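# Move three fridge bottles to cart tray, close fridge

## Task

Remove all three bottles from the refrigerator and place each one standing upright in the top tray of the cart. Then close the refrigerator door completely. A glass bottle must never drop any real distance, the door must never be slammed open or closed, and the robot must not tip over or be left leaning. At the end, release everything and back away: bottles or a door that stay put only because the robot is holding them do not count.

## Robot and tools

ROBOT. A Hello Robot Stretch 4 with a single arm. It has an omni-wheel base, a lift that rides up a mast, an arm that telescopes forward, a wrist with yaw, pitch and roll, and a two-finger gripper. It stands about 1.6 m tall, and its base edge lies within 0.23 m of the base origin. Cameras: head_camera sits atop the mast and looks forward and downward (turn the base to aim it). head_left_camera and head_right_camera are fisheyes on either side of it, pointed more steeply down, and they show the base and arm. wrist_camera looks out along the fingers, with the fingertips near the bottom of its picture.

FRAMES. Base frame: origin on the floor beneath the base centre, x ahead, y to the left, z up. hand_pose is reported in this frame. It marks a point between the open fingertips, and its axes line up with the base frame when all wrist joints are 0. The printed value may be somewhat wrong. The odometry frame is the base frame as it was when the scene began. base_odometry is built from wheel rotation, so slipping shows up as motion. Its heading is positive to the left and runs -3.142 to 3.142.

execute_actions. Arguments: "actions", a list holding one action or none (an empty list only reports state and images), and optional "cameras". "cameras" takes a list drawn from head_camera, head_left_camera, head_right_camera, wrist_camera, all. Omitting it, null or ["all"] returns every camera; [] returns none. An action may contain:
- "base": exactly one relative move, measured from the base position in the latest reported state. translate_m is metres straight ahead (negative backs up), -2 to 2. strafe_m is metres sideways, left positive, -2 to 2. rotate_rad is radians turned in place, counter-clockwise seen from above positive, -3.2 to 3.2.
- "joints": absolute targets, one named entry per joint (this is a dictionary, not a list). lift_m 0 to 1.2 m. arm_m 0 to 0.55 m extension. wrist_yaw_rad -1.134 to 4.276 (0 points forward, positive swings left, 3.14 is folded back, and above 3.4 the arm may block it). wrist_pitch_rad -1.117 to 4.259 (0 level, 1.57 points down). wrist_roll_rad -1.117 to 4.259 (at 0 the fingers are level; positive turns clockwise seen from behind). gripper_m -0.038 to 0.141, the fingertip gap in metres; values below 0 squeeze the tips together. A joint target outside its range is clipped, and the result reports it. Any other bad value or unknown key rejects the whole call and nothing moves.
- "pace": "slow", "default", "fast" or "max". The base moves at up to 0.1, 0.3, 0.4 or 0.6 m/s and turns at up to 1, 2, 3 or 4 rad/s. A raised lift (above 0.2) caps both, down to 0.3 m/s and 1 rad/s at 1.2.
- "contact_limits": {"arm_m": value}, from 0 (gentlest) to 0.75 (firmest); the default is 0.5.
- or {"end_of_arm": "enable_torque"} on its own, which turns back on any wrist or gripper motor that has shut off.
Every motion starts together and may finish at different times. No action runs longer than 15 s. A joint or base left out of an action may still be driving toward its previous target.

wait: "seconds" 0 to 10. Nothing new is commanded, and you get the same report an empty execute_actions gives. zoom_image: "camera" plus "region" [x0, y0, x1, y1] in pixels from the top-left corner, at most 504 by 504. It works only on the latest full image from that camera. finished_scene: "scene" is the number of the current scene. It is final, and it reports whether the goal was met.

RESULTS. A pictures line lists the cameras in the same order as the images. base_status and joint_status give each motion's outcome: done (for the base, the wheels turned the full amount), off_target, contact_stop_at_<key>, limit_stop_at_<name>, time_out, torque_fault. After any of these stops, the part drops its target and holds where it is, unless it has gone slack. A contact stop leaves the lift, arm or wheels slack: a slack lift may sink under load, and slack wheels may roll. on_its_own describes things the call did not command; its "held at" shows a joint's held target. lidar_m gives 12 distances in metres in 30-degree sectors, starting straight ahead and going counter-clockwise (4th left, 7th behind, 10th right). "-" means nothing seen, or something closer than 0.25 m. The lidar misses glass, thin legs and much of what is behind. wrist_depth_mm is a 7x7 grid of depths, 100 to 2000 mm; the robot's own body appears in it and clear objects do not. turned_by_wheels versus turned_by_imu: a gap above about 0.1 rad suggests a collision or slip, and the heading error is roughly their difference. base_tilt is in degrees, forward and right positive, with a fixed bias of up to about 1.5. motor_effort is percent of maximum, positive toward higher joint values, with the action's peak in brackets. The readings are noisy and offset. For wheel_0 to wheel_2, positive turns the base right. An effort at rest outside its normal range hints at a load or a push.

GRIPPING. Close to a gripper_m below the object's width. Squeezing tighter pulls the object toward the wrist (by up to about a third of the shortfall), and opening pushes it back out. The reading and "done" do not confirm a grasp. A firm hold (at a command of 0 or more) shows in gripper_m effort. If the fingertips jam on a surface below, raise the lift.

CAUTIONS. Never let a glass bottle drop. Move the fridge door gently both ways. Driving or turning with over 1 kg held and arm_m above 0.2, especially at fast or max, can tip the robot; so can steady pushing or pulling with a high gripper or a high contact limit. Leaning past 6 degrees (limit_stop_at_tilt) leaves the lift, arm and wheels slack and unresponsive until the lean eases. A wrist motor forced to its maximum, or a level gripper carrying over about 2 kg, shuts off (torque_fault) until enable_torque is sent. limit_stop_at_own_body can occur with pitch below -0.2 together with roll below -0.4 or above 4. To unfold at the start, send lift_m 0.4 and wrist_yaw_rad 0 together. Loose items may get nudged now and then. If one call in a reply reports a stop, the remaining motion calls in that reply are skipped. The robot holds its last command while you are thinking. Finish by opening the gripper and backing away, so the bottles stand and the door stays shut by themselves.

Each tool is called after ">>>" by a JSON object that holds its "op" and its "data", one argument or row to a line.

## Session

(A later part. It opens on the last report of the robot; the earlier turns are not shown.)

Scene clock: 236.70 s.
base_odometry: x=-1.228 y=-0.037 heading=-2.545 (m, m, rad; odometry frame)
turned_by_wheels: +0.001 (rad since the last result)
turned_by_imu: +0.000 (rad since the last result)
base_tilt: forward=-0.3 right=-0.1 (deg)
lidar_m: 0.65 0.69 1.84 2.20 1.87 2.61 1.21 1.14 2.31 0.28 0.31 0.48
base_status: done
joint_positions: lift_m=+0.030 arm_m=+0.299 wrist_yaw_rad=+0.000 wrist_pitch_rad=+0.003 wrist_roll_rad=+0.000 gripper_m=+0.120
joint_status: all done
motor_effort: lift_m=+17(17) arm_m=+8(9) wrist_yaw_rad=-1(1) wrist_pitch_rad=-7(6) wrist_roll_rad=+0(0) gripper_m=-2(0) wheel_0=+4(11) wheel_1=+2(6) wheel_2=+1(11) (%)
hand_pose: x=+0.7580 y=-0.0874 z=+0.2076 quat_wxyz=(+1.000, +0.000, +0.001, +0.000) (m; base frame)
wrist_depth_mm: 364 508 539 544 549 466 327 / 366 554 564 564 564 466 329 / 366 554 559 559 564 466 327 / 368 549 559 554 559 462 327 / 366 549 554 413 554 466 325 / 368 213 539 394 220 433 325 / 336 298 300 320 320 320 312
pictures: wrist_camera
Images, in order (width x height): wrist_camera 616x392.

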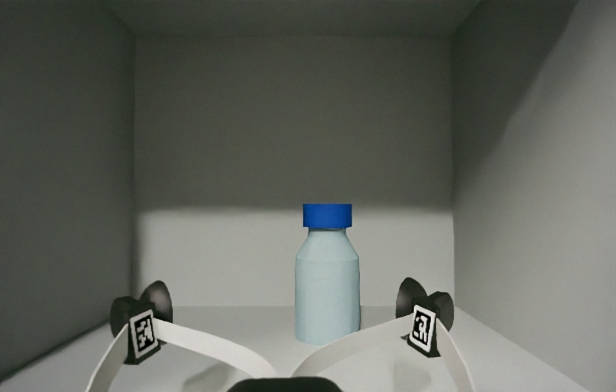

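>>> {"op": "execute_actions", "data": {
  "actions": [
    {"joints":{"lift_m":0.008,"arm_m":0.36},"base":{"strafe_m":-0.028},"pace":"slow"}
  ],
  "cameras": []
}}

>>> {"op": "execute_actions", "data": {
  "actions": [
    {"joints":{"arm_m":0.513},"pace":"slow"}
  ],
  "cameras": ["wrist_camera"]
}}

>>> {"op": "execute_actions", "data": {
  "actions": [
    {"joints":{"gripper_m":0.02}}
  ],
  "cameras": []
}}

>>> {"op": "execute_actions", "data": {
  "actions": [
    {"joints":{"lift_m":0.05}}
  ],
  "cameras": ["wrist_camera"]
}}

>>> {"op": "execute_actions", "data": {
  "actions": [
    {"joints":{"arm_m":0.16},"base":{"strafe_m":0.028}}
  ],
  "cameras": []
}}

>>> {"op": "execute_actions", "data": {
  "actions": [
    {"base":{"translate_m":-0.55}}
  ],
  "cameras": []
}}

>>> {"op": "execute_actions", "data": {
  "actions": [
    {"joints":{"lift_m":0.85},"base":{"rotate_rad":2.62},"pace":"slow"}
  ],
  "cameras": []
}}

>>> {"op": "execute_actions", "data": {
  "actions": [
    {"joints":{"wrist_yaw_rad":0.25,"arm_m":0.01},"base":{"rotate_rad":1.14},"pace":"slow"}
  ],
  "cameras": []
}}

>>> {"op": "execute_actions", "data": {
  "actions": [
    {"joints":{"arm_m":0.51},"base":{"translate_m":0.07}}
  ],
  "cameras": ["wrist_camera","head_camera"]
}}

Scene clock: 238.93 s.
base_odometry: x=-1.244 y=-0.014 heading=-2.544 (m, m, rad; odometry frame)
turned_by_wheels: +0.000 (rad since the last result)
turned_by_imu: +0.001 (rad since the last result)
base_tilt: forward=-0.4 right=-0.1 (deg)
lidar_m: 0.66 0.70 1.83 2.20 1.92 2.61 1.20 1.14 2.31 0.25 0.28 0.42
base_status: done
joint_positions: lift_m=+0.008 arm_m=+0.359 wrist_yaw_rad=+0.000 wrist_pitch_rad=+0.003 wrist_roll_rad=+0.000 gripper_m=+0.120
joint_status: all done
motor_effort: lift_m=+16(16) arm_m=+8(8) wrist_yaw_rad=+0(0) wrist_pitch_rad=-5(7) wrist_roll_rad=+0(0) gripper_m=-2(2) wheel_0=+7(10) wheel_1=-2(7) wheel_2=+0(0) (%)
hand_pose: x=+0.8180 y=-0.0874 z=+0.1857 quat_wxyz=(+1.000, +0.000, +0.001, +0.000) (m; base frame)
wrist_depth_mm: 404 500 504 500 504 413 290 / 402 500 500 504 504 410 291 / 402 500 496 496 496 413 290 / 402 500 496 496 500 410 290 / 402 488 496 336 496 413 290 / 384 213 455 334 220 368 290 / 289 253 252 267 270 268 268
pictures: none
No camera images: the call's "cameras" was empty. Leave "cameras" out to get every camera's image.

Scene clock: 241.73 s.
base_odometry: x=-1.244 y=-0.014 heading=-2.544 (m, m, rad; odometry frame)
turned_by_wheels: +0.000 (rad since the last result)
turned_by_imu: +0.001 (rad since the last result)
base_tilt: forward=-0.2 right=+0.0 (deg)
lidar_m: 0.67 0.70 1.84 2.19 1.90 2.62 1.21 1.14 2.28 0.26 0.27 0.43
base_status: not commanded
joint_positions: lift_m=+0.008 arm_m=+0.512 wrist_yaw_rad=+0.000 wrist_pitch_rad=+0.003 wrist_roll_rad=+0.000 gripper_m=+0.120
joint_status: all done
motor_effort: lift_m=+16(16) arm_m=+8(8) wrist_yaw_rad=-1(1) wrist_pitch_rad=-7(8) wrist_roll_rad=+0(1) gripper_m=-1(1) wheel_0=+6(6) wheel_1=-2(3) wheel_2=+0(0) (%)
hand_pose: x=+0.9710 y=-0.0874 z=+0.1857 quat_wxyz=(+1.000, +0.000, +0.001, +0.000) (m; base frame)
wrist_depth_mm: 349 349 349 349 351 351 304 / 343 347 349 347 349 351 304 / 343 345 345 345 347 351 304 / 343 343 345 195 343 347 303 / 343 342 343 187 343 345 303 / 338 213 340 179 193 342 303 / 287 251 251 177 193 268 277
pictures: wrist_camera
Images, in order (width x height): wrist_camera 616x392.

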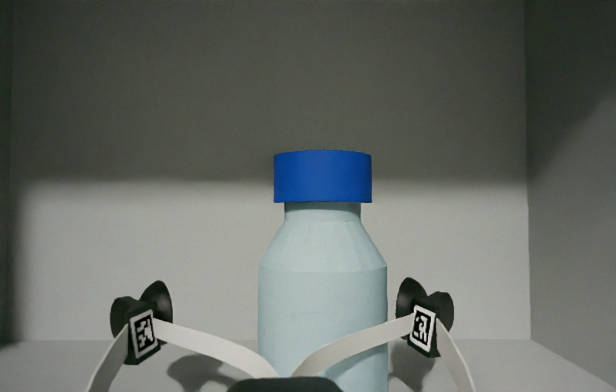

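Scene clock: 243.60 s.
base_odometry: x=-1.244 y=-0.014 heading=-2.544 (m, m, rad; odometry frame)
turned_by_wheels: +0.000 (rad since the last result)
turned_by_imu: +0.001 (rad since the last result)
base_tilt: forward=-0.4 right=-0.1 (deg)
lidar_m: 0.67 0.69 1.84 2.19 1.91 2.63 1.20 1.14 2.30 0.26 0.28 0.41
base_status: not commanded
joint_positions: lift_m=+0.008 arm_m=+0.512 wrist_yaw_rad=+0.000 wrist_pitch_rad=+0.003 wrist_roll_rad=+0.000 gripper_m=+0.020
joint_status: all done
motor_effort: lift_m=+16(16) arm_m=+7(8) wrist_yaw_rad=+0(6) wrist_pitch_rad=-6(8) wrist_roll_rad=+0(0) gripper_m=-21(19) wheel_0=+5(6) wheel_1=-2(2) wheel_2=+0(0) (%)
hand_pose: x=+0.9711 y=-0.0873 z=+0.1857 quat_wxyz=(+1.000, +0.000, +0.001, +0.000) (m; base frame)
wrist_depth_mm: 349 349 349 349 351 351 303 / 347 345 349 347 351 351 304 / 343 347 345 345 347 347 304 / 342 343 343 177 347 345 303 / 340 342 340 172 345 345 304 / 338 342 176 163 208 342 303 / 287 172 167 160 250 252 276
pictures: none
No camera images: the call's "cameras" was empty. Leave "cameras" out to get every camera's image.

Scene clock: 244.63 s.
base_odometry: x=-1.244 y=-0.014 heading=-2.544 (m, m, rad; odometry frame)
turned_by_wheels: +0.000 (rad since the last result)
turned_by_imu: +0.000 (rad since the last result)
base_tilt: forward=-0.4 right=+0.0 (deg)
lidar_m: 0.64 0.66 1.83 2.19 1.92 2.63 1.19 1.14 2.29 0.25 0.26 0.41
base_status: not commanded
joint_positions: lift_m=+0.050 arm_m=+0.512 wrist_yaw_rad=+0.000 wrist_pitch_rad=+0.008 wrist_roll_rad=+0.000 gripper_m=+0.020
joint_status: all done
on_its_own: wrist_pitch_rad is at rest, and its effort (-24) is outside its rest range (-23 to +23)
motor_effort: lift_m=+23(24) arm_m=+7(7) wrist_yaw_rad=-1(1) wrist_pitch_rad=-24(27) wrist_roll_rad=+0(0) gripper_m=-19(20) wheel_0=+5(5) wheel_1=-3(2) wheel_2=+0(0) (%)
hand_pose: x=+0.9711 y=-0.0873 z=+0.2255 quat_wxyz=(+1.000, +0.000, +0.004, +0.000) (m; base frame)
wrist_depth_mm: 345 345 347 347 349 351 304 / 345 345 347 345 347 349 304 / 345 343 343 345 345 349 304 / 343 343 343 176 343 345 303 / 343 340 342 172 345 343 303 / 340 342 174 162 208 342 304 / 340 172 167 160 330 330 303
pictures: wrist_camera
Images, in order (width x height): wrist_camera 616x392.

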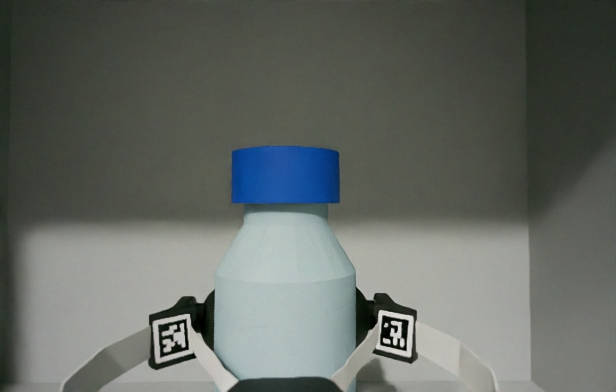

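Scene clock: 246.80 s.
base_odometry: x=-1.228 y=-0.037 heading=-2.545 (m, m, rad; odometry frame)
turned_by_wheels: +0.000 (rad since the last result)
turned_by_imu: +0.001 (rad since the last result)
base_tilt: forward=-0.4 right=-0.1 (deg)
lidar_m: 0.57 0.69 1.83 2.20 1.88 2.60 1.20 1.15 2.30 0.27 0.31 0.47
base_status: done
joint_positions: lift_m=+0.050 arm_m=+0.161 wrist_yaw_rad=+0.000 wrist_pitch_rad=+0.008 wrist_roll_rad=+0.000 gripper_m=+0.020
joint_status: all done
on_its_own: wrist_pitch_rad is at rest, and its effort (-24) is outside its rest range (-23 to +23)
motor_effort: lift_m=+23(23) arm_m=-8(9) wrist_yaw_rad=+0(3) wrist_pitch_rad=-24(25) wrist_roll_rad=+0(0) gripper_m=-19(18) wheel_0=-2(11) wheel_1=+1(8) wheel_2=+0(0) (%)
hand_pose: x=+0.6208 y=-0.0875 z=+0.2254 quat_wxyz=(+1.000, +0.000, +0.004, +0.000) (m; base frame)
wrist_depth_mm: 375 500 512 512 512 449 314 / 377 564 699 691 683 449 317 / 377 569 699 691 691 449 314 / 377 569 691 176 691 445 315 / 379 569 683 172 683 449 315 / 379 496 175 162 208 445 314 / 355 172 167 160 332 332 315
pictures: none
No camera images: the call's "cameras" was empty. Leave "cameras" out to get every camera's image.

Scene clock: 250.10 s.
base_odometry: x=-0.773 y=+0.272 heading=-2.545 (m, m, rad; odometry frame)
turned_by_wheels: +0.000 (rad since the last result)
turned_by_imu: +0.002 (rad since the last result)
base_tilt: forward=-0.4 right=+0.0 (deg)
lidar_m: 0.58 1.88 2.63 1.77 1.89 2.05 0.70 0.68 0.71 2.21 2.34 0.62
base_status: done
joint_positions: lift_m=+0.050 arm_m=+0.161 wrist_yaw_rad=+0.000 wrist_pitch_rad=+0.008 wrist_roll_rad=+0.000 gripper_m=+0.020
joint_status: not commanded
on_its_own: wrist_pitch_rad is at rest, and its effort (-24) is outside its rest range (-23 to +23)
motor_effort: lift_m=+23(23) arm_m=-8(8) wrist_yaw_rad=+0(0) wrist_pitch_rad=-24(24) wrist_roll_rad=+0(0) gripper_m=-20(20) wheel_0=-4(10) wheel_1=-2(7) wheel_2=+0(10) (%)
hand_pose: x=+0.6208 y=-0.0874 z=+0.2255 quat_wxyz=(+1.000, +0.000, +0.004, +0.000) (m; base frame)
wrist_depth_mm: 1336 1336 1182 1229 809 452 309 / 1336 809 991 1229 820 449 309 / 1366 809 1008 1008 798 452 310 / 1336 809 904 176 788 449 310 / 1308 809 866 172 798 452 309 / 1060 798 175 162 208 452 312 / 691 172 167 160 609 368 310
pictures: none
No camera images: the call's "cameras" was empty. Leave "cameras" out to get every camera's image.

Scene clock: 256.47 s.
base_odometry: x=-0.773 y=+0.272 heading=+0.074 (m, m, rad; odometry frame)
turned_by_wheels: +2.619 (rad since the last result)
turned_by_imu: +2.642 (rad since the last result)
base_tilt: forward=-0.4 right=+0.1 (deg)
lidar_m: 0.58 0.71 0.68 0.70 2.21 2.34 0.62 1.22 1.88 2.61 1.76 1.85
base_status: done
joint_positions: lift_m=+0.850 arm_m=+0.161 wrist_yaw_rad=+0.000 wrist_pitch_rad=+0.008 wrist_roll_rad=+0.000 gripper_m=+0.020
joint_status: all done
motor_effort: lift_m=+23(24) arm_m=-8(8) wrist_yaw_rad=+0(2) wrist_pitch_rad=-22(25) wrist_roll_rad=+0(1) gripper_m=-19(19) wheel_0=-6(9) wheel_1=-3(7) wheel_2=-3(9) (%)
hand_pose: x=+0.6208 y=-0.0873 z=+1.0255 quat_wxyz=(+1.000, +0.000, +0.004, +0.000) (m; base frame)
wrist_depth_mm: 1366 1537 1708 1983 - - - / 1366 1499 1708 1921 - - - / 1397 1537 1661 1756 - - - / 1397 1499 1537 175 - - - / 1366 1499 1618 172 - - - / 1366 1464 175 162 208 - 1708 / 1336 172 167 160 - 1863 -
pictures: none
No camera images: the call's "cameras" was empty. Leave "cameras" out to get every camera's image.

Scene clock: 259.27 s.
base_odometry: x=-0.773 y=+0.272 heading=+1.213 (m, m, rad; odometry frame)
turned_by_wheels: +1.139 (rad since the last result)
turned_by_imu: +1.149 (rad since the last result)
base_tilt: forward=-0.3 right=-0.1 (deg)
lidar_m: 0.43 0.73 2.22 2.23 0.62 1.20 1.95 2.57 1.77 1.95 2.03 0.71
base_status: done
joint_positions: lift_m=+0.850 arm_m=+0.011 wrist_yaw_rad=+0.250 wrist_pitch_rad=+0.008 wrist_roll_rad=+0.000 gripper_m=+0.020
joint_status: all done
on_its_own: wrist_pitch_rad is at rest, and its effort (-24) is outside its rest range (-23 to +23)
motor_effort: lift_m=+23(23) arm_m=-8(8) wrist_yaw_rad=+0(12) wrist_pitch_rad=-24(23) wrist_roll_rad=+0(0) gripper_m=-19(19) wheel_0=-5(9) wheel_1=-4(5) wheel_2=-2(6) (%)
hand_pose: x=+0.4835 y=-0.0133 z=+1.0255 quat_wxyz=(+0.992, +0.000, +0.004, +0.125) (m; base frame)
wrist_depth_mm: 1756 - - - - 1708 1464 / 1756 - - - - 1756 1499 / 1756 - - - - 1756 1464 / 1756 - - 176 - 1708 1464 / 1661 - - 172 - 1708 1464 / 1708 1921 175 162 209 798 1397 / 1661 172 167 160 609 615 661
pictures: none
No camera images: the call's "cameras" was empty. Leave "cameras" out to get every camera's image.

Scene clock: 261.80 s.
base_odometry: x=-0.749 y=+0.337 heading=+1.214 (m, m, rad; odometry frame)
turned_by_wheels: +0.000 (rad since the last result)
turned_by_imu: +0.001 (rad since the last result)
base_tilt: forward=-0.2 right=-0.1 (deg)
lidar_m: 0.60 0.66 2.17 2.31 0.65 1.27 2.00 2.63 1.80 1.99 1.96 0.62
base_status: done
joint_positions: lift_m=+0.850 arm_m=+0.509 wrist_yaw_rad=+0.250 wrist_pitch_rad=+0.008 wrist_roll_rad=+0.000 gripper_m=+0.020
joint_status: all done
motor_effort: lift_m=+23(23) arm_m=+8(7) wrist_yaw_rad=+0(1) wrist_pitch_rad=-22(24) wrist_roll_rad=+0(0) gripper_m=-20(18) wheel_0=+4(9) wheel_1=+2(8) wheel_2=-1(10) (%)
hand_pose: x=+0.9806 y=-0.0133 z=+1.0255 quat_wxyz=(+0.992, +0.000, +0.004, +0.125) (m; base frame)
wrist_depth_mm: 1430 1618 1921 - 1537 1308 1078 / 1430 1661 1921 - 1537 1281 1118 / 1464 1576 1863 1808 1537 1281 1118 / 1430 1661 1756 176 1537 1281 1118 / 1430 1618 1708 172 1537 1255 1078 / 1430 1618 175 163 209 1308 1078 / 1397 172 167 160 1366 1182 1098
pictures: head_camera, wrist_camera
Images, in order (width x height): head_camera 420x560, wrist_camera 616x392.

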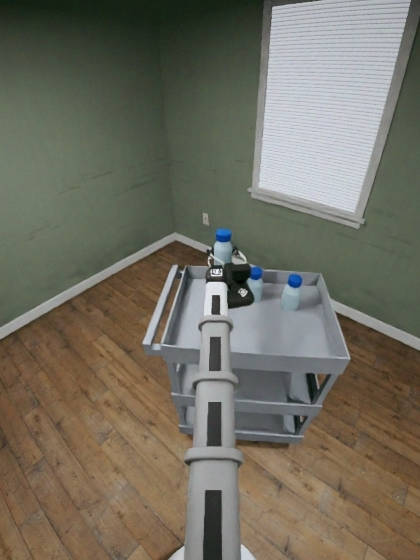

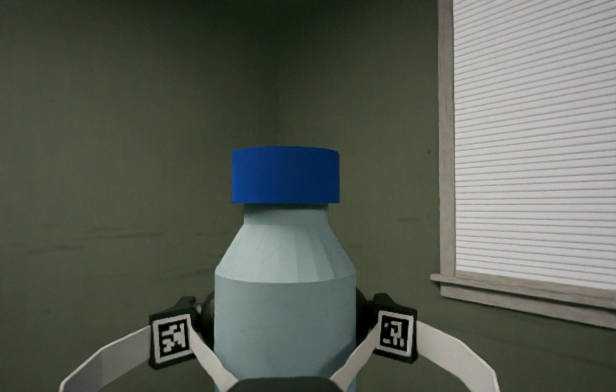

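>>> {"op": "execute_actions", "data": {
  "actions": [
    {"joints":{"lift_m":0.72},"pace":"slow"}
  ],
  "cameras": ["head_camera","wrist_camera"]
}}

>>> {"op": "execute_actions", "data": {
  "actions": [
    {"joints":{"lift_m":0.677},"pace":"slow"}
  ],
  "cameras": []
}}

>>> {"op": "execute_actions", "data": {
  "actions": [
    {"joints":{"gripper_m":0.095}}
  ],
  "cameras": ["wrist_camera"]
}}

>>> {"op": "execute_actions", "data": {
  "actions": [
    {"joints":{"lift_m":0.85}}
  ],
  "cameras": []
}}

>>> {"op": "execute_actions", "data": {
  "actions": [
    {"joints":{"arm_m":0.01,"wrist_yaw_rad":0,"gripper_m":0},"base":{"translate_m":-0.07},"pace":"fast"}
  ],
  "cameras": ["head_camera"]
}}

>>> {"op": "execute_actions", "data": {
  "actions": [
    {"base":{"rotate_rad":1.35}}
  ],
  "cameras": []
}}

>>> {"op": "execute_actions", "data": {
  "actions": [
    {"joints":{"lift_m":0.5},"base":{"translate_m":0.55}}
  ],
  "cameras": []
}}

>>> {"op": "execute_actions", "data": {
  "actions": [
    {"base":{"rotate_rad":1.0},"pace":"slow"}
  ],
  "cameras": ["head_left_camera"]
}}

Scene clock: 264.20 s.
base_odometry: x=-0.749 y=+0.337 heading=+1.214 (m, m, rad; odometry frame)
turned_by_wheels: +0.000 (rad since the last result)
turned_by_imu: +0.001 (rad since the last result)
base_tilt: forward=-0.3 right=-0.1 (deg)
lidar_m: 0.60 0.65 2.17 2.28 0.65 1.26 2.00 2.60 1.78 1.98 1.97 0.62
base_status: not commanded
joint_positions: lift_m=+0.720 arm_m=+0.509 wrist_yaw_rad=+0.250 wrist_pitch_rad=+0.008 wrist_roll_rad=+0.000 gripper_m=+0.020
joint_status: all done
motor_effort: lift_m=+18(23) arm_m=+8(8) wrist_yaw_rad=-1(0) wrist_pitch_rad=-23(24) wrist_roll_rad=+0(0) gripper_m=-20(21) wheel_0=+4(4) wheel_1=+3(2) wheel_2=-2(2) (%)
hand_pose: x=+0.9806 y=-0.0133 z=+0.8959 quat_wxyz=(+0.992, +0.000, +0.004, +0.125) (m; base frame)
wrist_depth_mm: 1464 1618 1863 - 1576 1281 1118 / 1464 1618 1921 - 1537 1281 1098 / 1430 1661 1863 1863 1576 1281 1098 / 1430 1618 1808 176 1537 1281 1098 / 1430 1618 1756 172 1499 1281 161 / 1366 343 176 162 208 1255 160 / 252 171 167 160 289 162 154
pictures: head_camera, wrist_camera
Images, in order (width x height): head_camera 420x560, wrist_camera 616x392.

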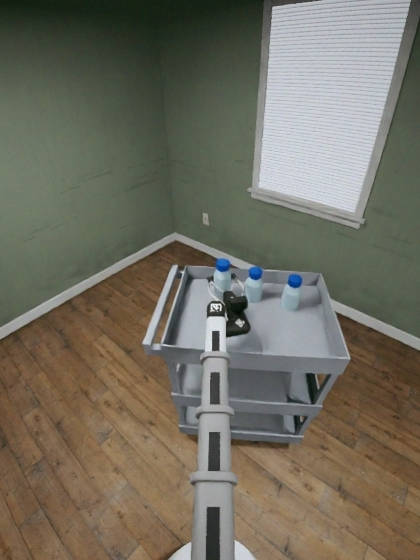

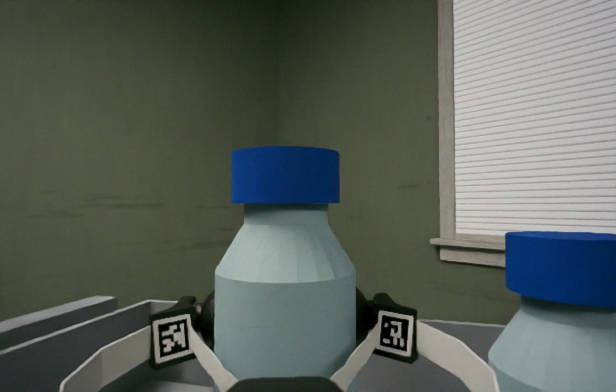

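Scene clock: 265.40 s.
base_odometry: x=-0.749 y=+0.337 heading=+1.214 (m, m, rad; odometry frame)
turned_by_wheels: +0.000 (rad since the last result)
turned_by_imu: +0.000 (rad since the last result)
base_tilt: forward=-0.5 right=+0.0 (deg)
lidar_m: 0.61 0.65 2.18 2.27 0.65 1.27 2.01 2.62 1.78 1.98 1.97 0.62
base_status: not commanded
joint_positions: lift_m=+0.677 arm_m=+0.509 wrist_yaw_rad=+0.250 wrist_pitch_rad=+0.005 wrist_roll_rad=+0.000 gripper_m=+0.020
joint_status: all done
motor_effort: lift_m=+17(18) arm_m=+8(8) wrist_yaw_rad=+0(0) wrist_pitch_rad=-13(24) wrist_roll_rad=+0(0) gripper_m=-20(21) wheel_0=+4(4) wheel_1=+2(2) wheel_2=-2(2) (%)
hand_pose: x=+0.9807 y=-0.0133 z=+0.8541 quat_wxyz=(+0.992, +0.000, +0.002, +0.125) (m; base frame)
wrist_depth_mm: 1464 1618 1921 - 1618 1281 1098 / 1430 1618 1983 - 1537 1281 1098 / 1430 1618 1863 1808 1537 1308 1060 / 1430 1661 1756 177 1618 1255 159 / 1366 1576 340 171 1464 1229 157 / 253 315 175 162 208 279 150 / 244 171 167 160 251 157 149
pictures: none
No camera images: the call's "cameras" was empty. Leave "cameras" out to get every camera's image.

Scene clock: 266.97 s.
base_odometry: x=-0.749 y=+0.337 heading=+1.214 (m, m, rad; odometry frame)
turned_by_wheels: +0.000 (rad since the last result)
turned_by_imu: +0.001 (rad since the last result)
base_tilt: forward=-0.3 right=-0.1 (deg)
lidar_m: 0.60 0.66 2.17 2.28 0.65 1.26 2.00 2.62 1.81 1.98 1.97 0.63
base_status: not commanded
joint_positions: lift_m=+0.677 arm_m=+0.509 wrist_yaw_rad=+0.250 wrist_pitch_rad=+0.003 wrist_roll_rad=+0.000 gripper_m=+0.095
joint_status: all done
motor_effort: lift_m=+17(16) arm_m=+8(8) wrist_yaw_rad=+0(0) wrist_pitch_rad=-6(13) wrist_roll_rad=+0(0) gripper_m=-2(19) wheel_0=+4(4) wheel_1=+2(2) wheel_2=-1(2) (%)
hand_pose: x=+0.9807 y=-0.0134 z=+0.8546 quat_wxyz=(+0.992, +0.000, +0.001, +0.125) (m; base frame)
wrist_depth_mm: 1464 1618 1921 - 1576 1308 1118 / 1430 1661 1921 - 1499 1308 1098 / 1430 1661 1863 1921 1576 1308 1060 / 1430 1618 1756 192 1537 1255 160 / 1397 1576 342 187 1499 1205 157 / 253 303 201 177 219 277 150 / 252 255 184 175 271 172 149
pictures: wrist_camera
Images, in order (width x height): wrist_camera 616x392.

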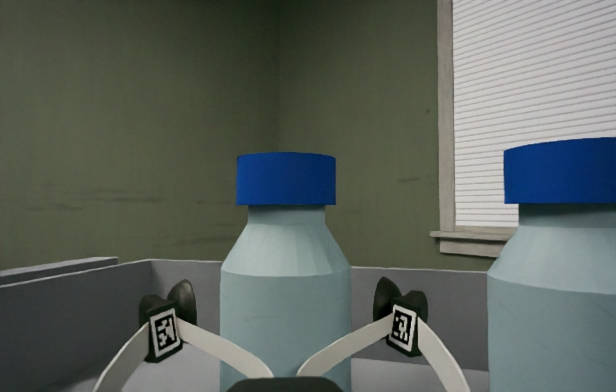

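Scene clock: 268.77 s.
base_odometry: x=-0.749 y=+0.337 heading=+1.214 (m, m, rad; odometry frame)
turned_by_wheels: +0.000 (rad since the last result)
turned_by_imu: +0.001 (rad since the last result)
base_tilt: forward=-0.3 right=+0.0 (deg)
lidar_m: 0.59 0.66 2.17 2.28 0.65 1.24 2.01 2.62 1.80 1.97 1.98 0.63
base_status: not commanded
joint_positions: lift_m=+0.850 arm_m=+0.509 wrist_yaw_rad=+0.250 wrist_pitch_rad=+0.003 wrist_roll_rad=+0.000 gripper_m=+0.095
joint_status: all done
motor_effort: lift_m=+21(22) arm_m=+8(8) wrist_yaw_rad=+1(1) wrist_pitch_rad=-7(6) wrist_roll_rad=+0(0) gripper_m=-3(1) wheel_0=+4(4) wheel_1=+2(2) wheel_2=-2(2) (%)
hand_pose: x=+0.9807 y=-0.0134 z=+1.0272 quat_wxyz=(+0.992, +0.000, +0.001, +0.125) (m; base frame)
wrist_depth_mm: 1464 1661 1921 - 1576 1308 1098 / 1464 1661 1921 - 1576 1308 1118 / 1464 1661 1921 - 1576 1281 1098 / 1430 1618 1921 1921 1537 1281 1098 / 1464 1661 1808 1921 1499 1229 1098 / 1430 1537 1863 1921 219 1281 1060 / 1430 1537 1756 1708 1464 1229 1078
pictures: none
No camera images: the call's "cameras" was empty. Leave "cameras" out to get every camera's image.

Scene clock: 270.87 s.
base_odometry: x=-0.773 y=+0.272 heading=+1.213 (m, m, rad; odometry frame)
turned_by_wheels: +0.000 (rad since the last result)
turned_by_imu: +0.001 (rad since the last result)
base_tilt: forward=-0.2 right=+0.0 (deg)
lidar_m: 0.67 0.73 2.22 2.21 0.62 1.21 1.93 2.57 1.76 1.94 2.02 0.69
base_status: done
joint_positions: lift_m=+0.850 arm_m=+0.011 wrist_yaw_rad=+0.000 wrist_pitch_rad=+0.003 wrist_roll_rad=+0.000 gripper_m=+0.000
joint_status: all done
motor_effort: lift_m=+21(21) arm_m=-8(8) wrist_yaw_rad=+1(5) wrist_pitch_rad=-7(8) wrist_roll_rad=+0(0) gripper_m=-4(3) wheel_0=-4(11) wheel_1=-3(8) wheel_2=+1(13) (%)
hand_pose: x=+0.4708 y=-0.0875 z=+1.0273 quat_wxyz=(+1.000, +0.000, +0.001, +0.000) (m; base frame)
wrist_depth_mm: 1863 - - - 1863 1618 1397 / 1756 - - - 1863 1537 1430 / 1863 - - - 1808 1537 1430 / 1863 - - - 1756 1537 1397 / 1863 - - - 1808 1537 1430 / 1808 - 866 203 854 1537 1397 / 1708 597 182 186 163 676 1430
pictures: head_camera
Images, in order (width x height): head_camera 420x560.

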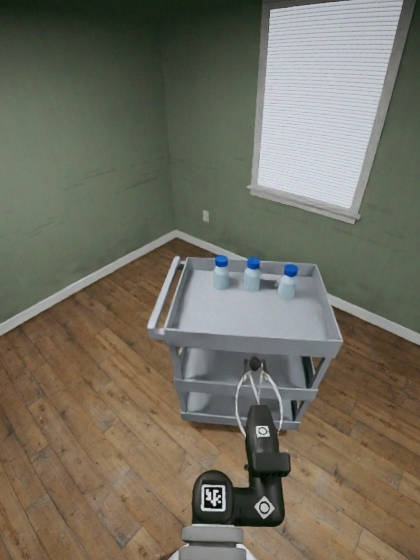

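Scene clock: 272.80 s.
base_odometry: x=-0.773 y=+0.272 heading=+2.563 (m, m, rad; odometry frame)
turned_by_wheels: +1.349 (rad since the last result)
turned_by_imu: +1.361 (rad since the last result)
base_tilt: forward=-0.5 right=-0.1 (deg)
lidar_m: 2.26 0.62 0.84 1.23 2.33 1.77 1.79 2.12 0.74 0.66 0.69 2.22
base_status: done
joint_positions: lift_m=+0.850 arm_m=+0.011 wrist_yaw_rad=+0.000 wrist_pitch_rad=+0.003 wrist_roll_rad=+0.000 gripper_m=+0.000
joint_status: not commanded
motor_effort: lift_m=+20(21) arm_m=-8(8) wrist_yaw_rad=+0(0) wrist_pitch_rad=-7(7) wrist_roll_rad=+0(0) gripper_m=-4(4) wheel_0=-4(11) wheel_1=-4(9) wheel_2=-1(10) (%)
hand_pose: x=+0.4708 y=-0.0874 z=+1.0274 quat_wxyz=(+1.000, +0.000, +0.001, +0.000) (m; base frame)
wrist_depth_mm: 1708 - - - 1921 1756 1661 / 1708 - - - 1863 1756 1661 / 1661 - - - 1921 1756 1661 / 1661 - - - 1863 1808 1618 / 1708 - - - 1863 1756 1618 / 1708 - - 203 1863 1756 1618 / 1756 - 181 185 163 1708 1576
pictures: none
No camera images: the call's "cameras" was empty. Leave "cameras" out to get every camera's image.

Scene clock: 276.13 s.
base_odometry: x=-1.234 y=+0.572 heading=+2.563 (m, m, rad; odometry frame)
turned_by_wheels: +0.001 (rad since the last result)
turned_by_imu: +0.000 (rad since the last result)
base_tilt: forward=-0.4 right=-0.1 (deg)
lidar_m: 1.77 1.64 0.81 0.36 2.23 2.32 2.64 1.02 0.68 0.66 1.84 1.71
base_status: done
joint_positions: lift_m=+0.500 arm_m=+0.011 wrist_yaw_rad=+0.000 wrist_pitch_rad=+0.003 wrist_roll_rad=+0.000 gripper_m=+0.000
joint_status: all done
motor_effort: lift_m=+17(19) arm_m=-8(8) wrist_yaw_rad=-1(0) wrist_pitch_rad=-7(6) wrist_roll_rad=+0(0) gripper_m=-8(5) wheel_0=+6(9) wheel_1=+1(7) wheel_2=-1(11) (%)
hand_pose: x=+0.4708 y=-0.0874 z=+0.6777 quat_wxyz=(+1.000, +0.000, +0.001, +0.000) (m; base frame)
wrist_depth_mm: 1464 1808 1708 1576 1430 1336 1255 / 1464 1808 1708 1537 1430 1308 1255 / 1499 1863 1661 1537 1430 1336 1255 / 1499 1808 1618 1537 1430 1308 1255 / 1499 1808 1661 1537 1430 1308 1205 / 1499 1756 1661 203 1397 1308 1205 / 1464 1708 181 185 163 1308 1205
pictures: none
No camera images: the call's "cameras" was empty. Leave "cameras" out to get every camera's image.

Scene clock: 278.43 s.
base_odometry: x=-1.234 y=+0.572 heading=-2.721 (m, m, rad; odometry frame)
turned_by_wheels: +0.999 (rad since the last result)
turned_by_imu: +1.008 (rad since the last result)
base_tilt: forward=-0.2 right=-0.1 (deg)
lidar_m: 1.27 0.35 1.23 2.81 2.30 1.06 0.69 0.66 1.87 1.71 1.76 1.67
base_status: done
joint_positions: lift_m=+0.500 arm_m=+0.011 wrist_yaw_rad=+0.000 wrist_pitch_rad=+0.003 wrist_roll_rad=+0.000 gripper_m=+0.000
joint_status: not commanded
motor_effort: lift_m=+17(17) arm_m=-8(8) wrist_yaw_rad=+0(0) wrist_pitch_rad=-7(8) wrist_roll_rad=+0(0) gripper_m=-7(5) wheel_0=-5(9) wheel_1=-4(7) wheel_2=-3(6) (%)
hand_pose: x=+0.4708 y=-0.0874 z=+0.6777 quat_wxyz=(+1.000, +0.000, +0.001, +0.000) (m; base frame)
wrist_depth_mm: 549 1118 1308 1308 1397 1430 1499 / 549 1138 1255 1336 1366 1464 1499 / 549 1118 1281 1308 1336 1430 1499 / 554 1118 1255 1308 1366 1397 1499 / 554 1138 1229 1308 1336 1430 1464 / 549 1138 1229 202 1336 1397 1430 / 549 917 182 186 162 1397 1499
pictures: head_left_camera
Images, in order (width x height): head_left_camera 420x672.

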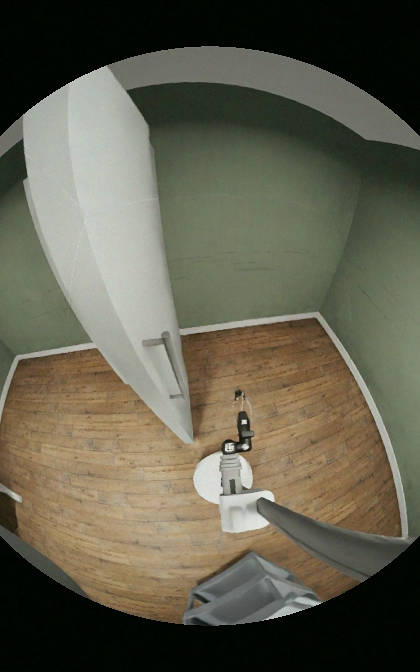

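>>> {"op": "execute_actions", "data": {
  "actions": [
    {"base":{"strafe_m":-0.2}}
  ],
  "cameras": []
}}

>>> {"op": "execute_actions", "data": {
  "actions": [
    {"base":{"translate_m":0.3}}
  ],
  "cameras": []
}}

>>> {"op": "execute_actions", "data": {
  "actions": [
    {"base":{"rotate_rad":0.9},"pace":"slow"}
  ],
  "cameras": []
}}

>>> {"op": "execute_actions", "data": {
  "actions": [
    {"base":{"strafe_m":0.25},"joints":{"arm_m":0.2},"pace":"slow"}
  ],
  "cameras": ["head_left_camera"]
}}

Scene clock: 280.57 s.
base_odometry: x=-1.315 y=+0.755 heading=-2.721 (m, m, rad; odometry frame)
turned_by_wheels: +0.000 (rad since the last result)
turned_by_imu: +0.001 (rad since the last result)
base_tilt: forward=-0.3 right=-0.1 (deg)
lidar_m: 1.53 0.48 0.49 2.82 2.47 0.88 0.64 0.93 1.66 1.52 1.55 1.69
base_status: done
joint_positions: lift_m=+0.500 arm_m=+0.011 wrist_yaw_rad=+0.000 wrist_pitch_rad=+0.003 wrist_roll_rad=+0.000 gripper_m=+0.000
joint_status: not commanded
motor_effort: lift_m=+17(17) arm_m=-8(8) wrist_yaw_rad=+0(0) wrist_pitch_rad=-6(7) wrist_roll_rad=+0(0) gripper_m=-6(5) wheel_0=+4(13) wheel_1=+0(10) wheel_2=+0(1) (%)
hand_pose: x=+0.4708 y=-0.0874 z=+0.6777 quat_wxyz=(+1.000, +0.000, +0.001, +0.000) (m; base frame)
wrist_depth_mm: 1025 1229 1255 1336 1366 1499 1499 / 1008 1229 1281 1336 1397 1464 1499 / 991 1205 1255 1366 1366 1464 1499 / 1008 1205 1281 1308 1366 1464 1499 / 1025 1205 1255 1336 1366 1430 1464 / 1008 1229 1229 203 1336 1430 1499 / 1025 1205 181 185 163 1464 1499
pictures: none
No camera images: the call's "cameras" was empty. Leave "cameras" out to get every camera's image.

Scene clock: 283.03 s.
base_odometry: x=-1.589 y=+0.632 heading=-2.720 (m, m, rad; odometry frame)
turned_by_wheels: +0.000 (rad since the last result)
turned_by_imu: +0.000 (rad since the last result)
base_tilt: forward=-0.2 right=-0.3 (deg)
lidar_m: 1.25 0.63 0.43 0.34 2.61 1.28 0.92 2.45 1.61 1.49 1.51 1.37
base_status: done
joint_positions: lift_m=+0.500 arm_m=+0.011 wrist_yaw_rad=+0.000 wrist_pitch_rad=+0.003 wrist_roll_rad=+0.000 gripper_m=+0.000
joint_status: not commanded
motor_effort: lift_m=+17(17) arm_m=-8(8) wrist_yaw_rad=+0(1) wrist_pitch_rad=-7(8) wrist_roll_rad=+0(0) gripper_m=-6(5) wheel_0=+4(9) wheel_1=+1(7) wheel_2=-2(10) (%)
hand_pose: x=+0.4708 y=-0.0874 z=+0.6777 quat_wxyz=(+1.000, +0.000, +0.001, +0.000) (m; base frame)
wrist_depth_mm: 931 960 1008 1060 1098 1160 1205 / 931 960 991 1060 1098 1182 1182 / 917 946 991 1042 1078 1138 1182 / 917 946 1008 1025 1060 1118 1182 / 904 946 1008 1025 1078 1138 1182 / 917 946 960 203 1060 1118 1160 / 904 931 182 186 163 1118 1182
pictures: none
No camera images: the call's "cameras" was empty. Leave "cameras" out to get every camera's image.

Scene clock: 285.20 s.
base_odometry: x=-1.589 y=+0.632 heading=-1.822 (m, m, rad; odometry frame)
turned_by_wheels: +0.899 (rad since the last result)
turned_by_imu: +0.907 (rad since the last result)
base_tilt: forward=-0.3 right=+0.0 (deg)
lidar_m: 0.47 0.34 2.57 2.89 0.94 1.06 1.73 1.49 1.49 1.47 1.24 0.86
base_status: done
joint_positions: lift_m=+0.500 arm_m=+0.011 wrist_yaw_rad=+0.000 wrist_pitch_rad=+0.003 wrist_roll_rad=+0.000 gripper_m=+0.000
joint_status: not commanded
motor_effort: lift_m=+17(17) arm_m=-8(8) wrist_yaw_rad=+0(1) wrist_pitch_rad=-6(7) wrist_roll_rad=+0(1) gripper_m=-6(5) wheel_0=-7(9) wheel_1=-3(7) wheel_2=-4(7) (%)
hand_pose: x=+0.4708 y=-0.0874 z=+0.6776 quat_wxyz=(+1.000, +0.000, +0.001, +0.000) (m; base frame)
wrist_depth_mm: 247 289 343 433 654 931 854 / 247 289 345 430 640 931 854 / 247 286 345 430 640 917 854 / 246 286 342 424 627 904 842 / 246 285 340 421 627 904 842 / 245 283 320 204 627 904 842 / 242 271 182 186 163 878 831
pictures: none
No camera images: the call's "cameras" was empty. Leave "cameras" out to get every camera's image.

Scene clock: 288.83 s.
base_odometry: x=-1.347 y=+0.570 heading=-1.822 (m, m, rad; odometry frame)
turned_by_wheels: +0.000 (rad since the last result)
turned_by_imu: +0.000 (rad since the last result)
base_tilt: forward=-0.2 right=-0.1 (deg)
lidar_m: 0.92 2.81 2.35 2.69 0.81 0.75 1.96 1.67 1.66 1.68 1.42 0.83
base_status: done
joint_positions: lift_m=+0.500 arm_m=+0.199 wrist_yaw_rad=+0.000 wrist_pitch_rad=+0.002 wrist_roll_rad=+0.000 gripper_m=+0.000
joint_status: all done
motor_effort: lift_m=+17(17) arm_m=+8(15) wrist_yaw_rad=+0(65) wrist_pitch_rad=-6(7) wrist_roll_rad=+0(0) gripper_m=-5(7) wheel_0=-5(18) wheel_1=+3(7) wheel_2=-2(12) (%)
hand_pose: x=+0.6579 y=-0.0875 z=+0.6777 quat_wxyz=(+1.000, +0.000, +0.001, +0.000) (m; base frame)
wrist_depth_mm: - - 691 569 480 413 370 / - - 691 569 480 413 368 / - - 699 569 477 410 366 / - - 699 564 473 413 364 / - - 691 564 469 404 364 / - - 699 204 466 410 366 / 1756 1808 181 185 163 402 364
pictures: head_left_camera
Images, in order (width x height): head_left_camera 420x672.

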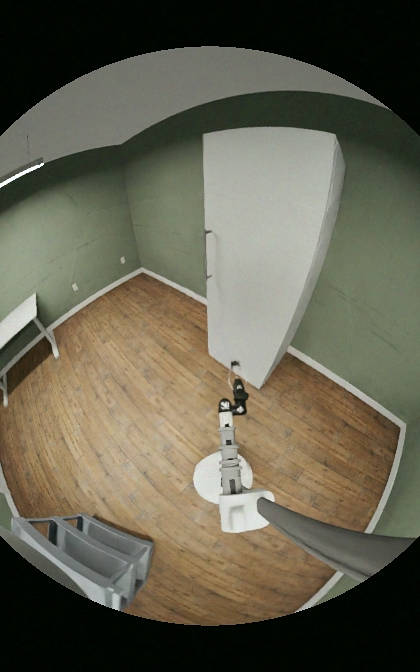

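Swinging shut by itself.

>>> {"op": "wait", "data": {
  "seconds": 3
}}

Scene clock: 291.93 s.
base_odometry: x=-1.347 y=+0.570 heading=-1.822 (m, m, rad; odometry frame)
turned_by_wheels: +0.000 (rad since the last result)
turned_by_imu: +0.001 (rad since the last result)
base_tilt: forward=-0.2 right=-0.1 (deg)
lidar_m: 0.92 2.82 2.36 2.70 0.82 0.77 1.96 1.67 1.67 1.67 1.43 0.82
base_status: done
joint_positions: lift_m=+0.500 arm_m=+0.199 wrist_yaw_rad=+0.000 wrist_pitch_rad=+0.002 wrist_roll_rad=+0.000 gripper_m=+0.000
joint_status: all done
motor_effort: lift_m=+17(17) arm_m=+8(15) wrist_yaw_rad=+1(65) wrist_pitch_rad=-7(7) wrist_roll_rad=+0(0) gripper_m=-5(7) wheel_0=-5(18) wheel_1=+3(7) wheel_2=-2(12) (%)
hand_pose: x=+0.6579 y=-0.0875 z=+0.6777 quat_wxyz=(+1.000, +0.000, +0.001, +0.000) (m; base frame)
wrist_depth_mm: - - 683 569 480 413 368 / - - 691 569 480 410 368 / - - 699 569 473 410 366 / - - 707 569 473 413 366 / - - 691 559 473 407 364 / - - 691 203 469 407 362 / 1808 1808 182 185 163 402 362
wait: 3.00 s; at rest by 0.17 s
pictures: head_camera, head_left_camera, head_right_camera, wrist_camera
Images, in order (width x height): head_camera 420x560, head_left_camera 420x672, head_right_camera 420x672, wrist_camera 616x392.

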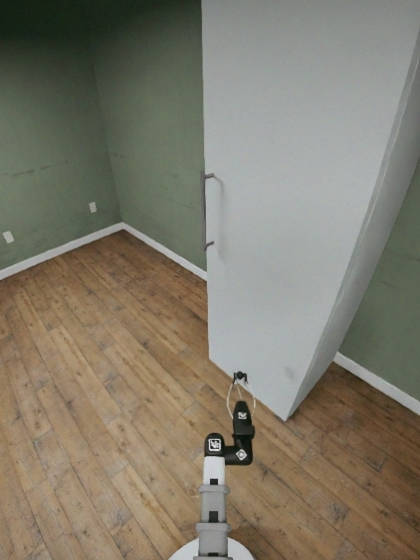

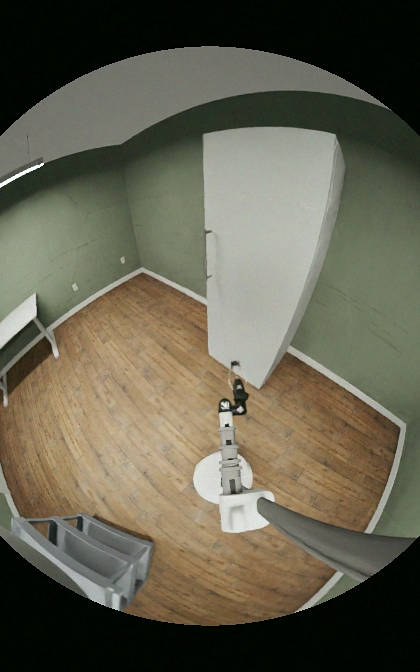

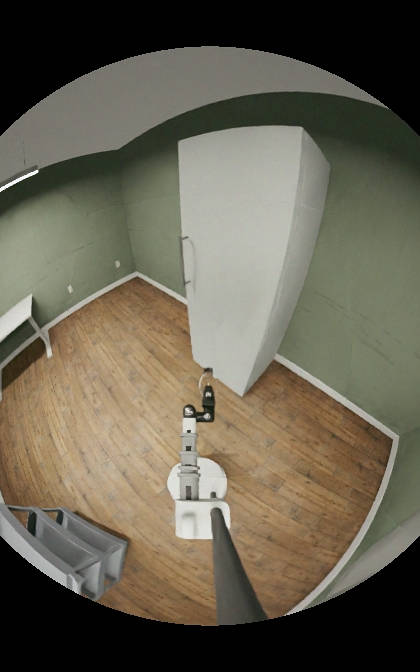

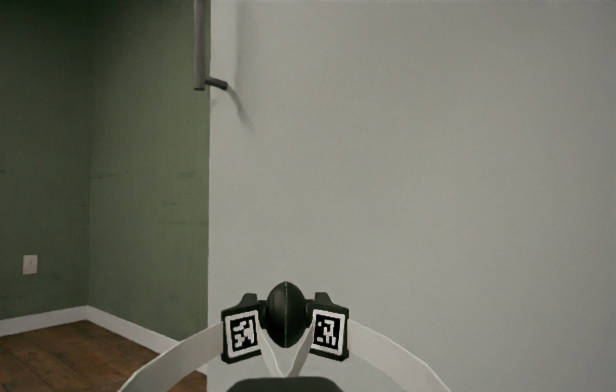

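>>> {"op": "finished_scene", "data": {
  "scene": 1
}}

The scene is finished: the task was done.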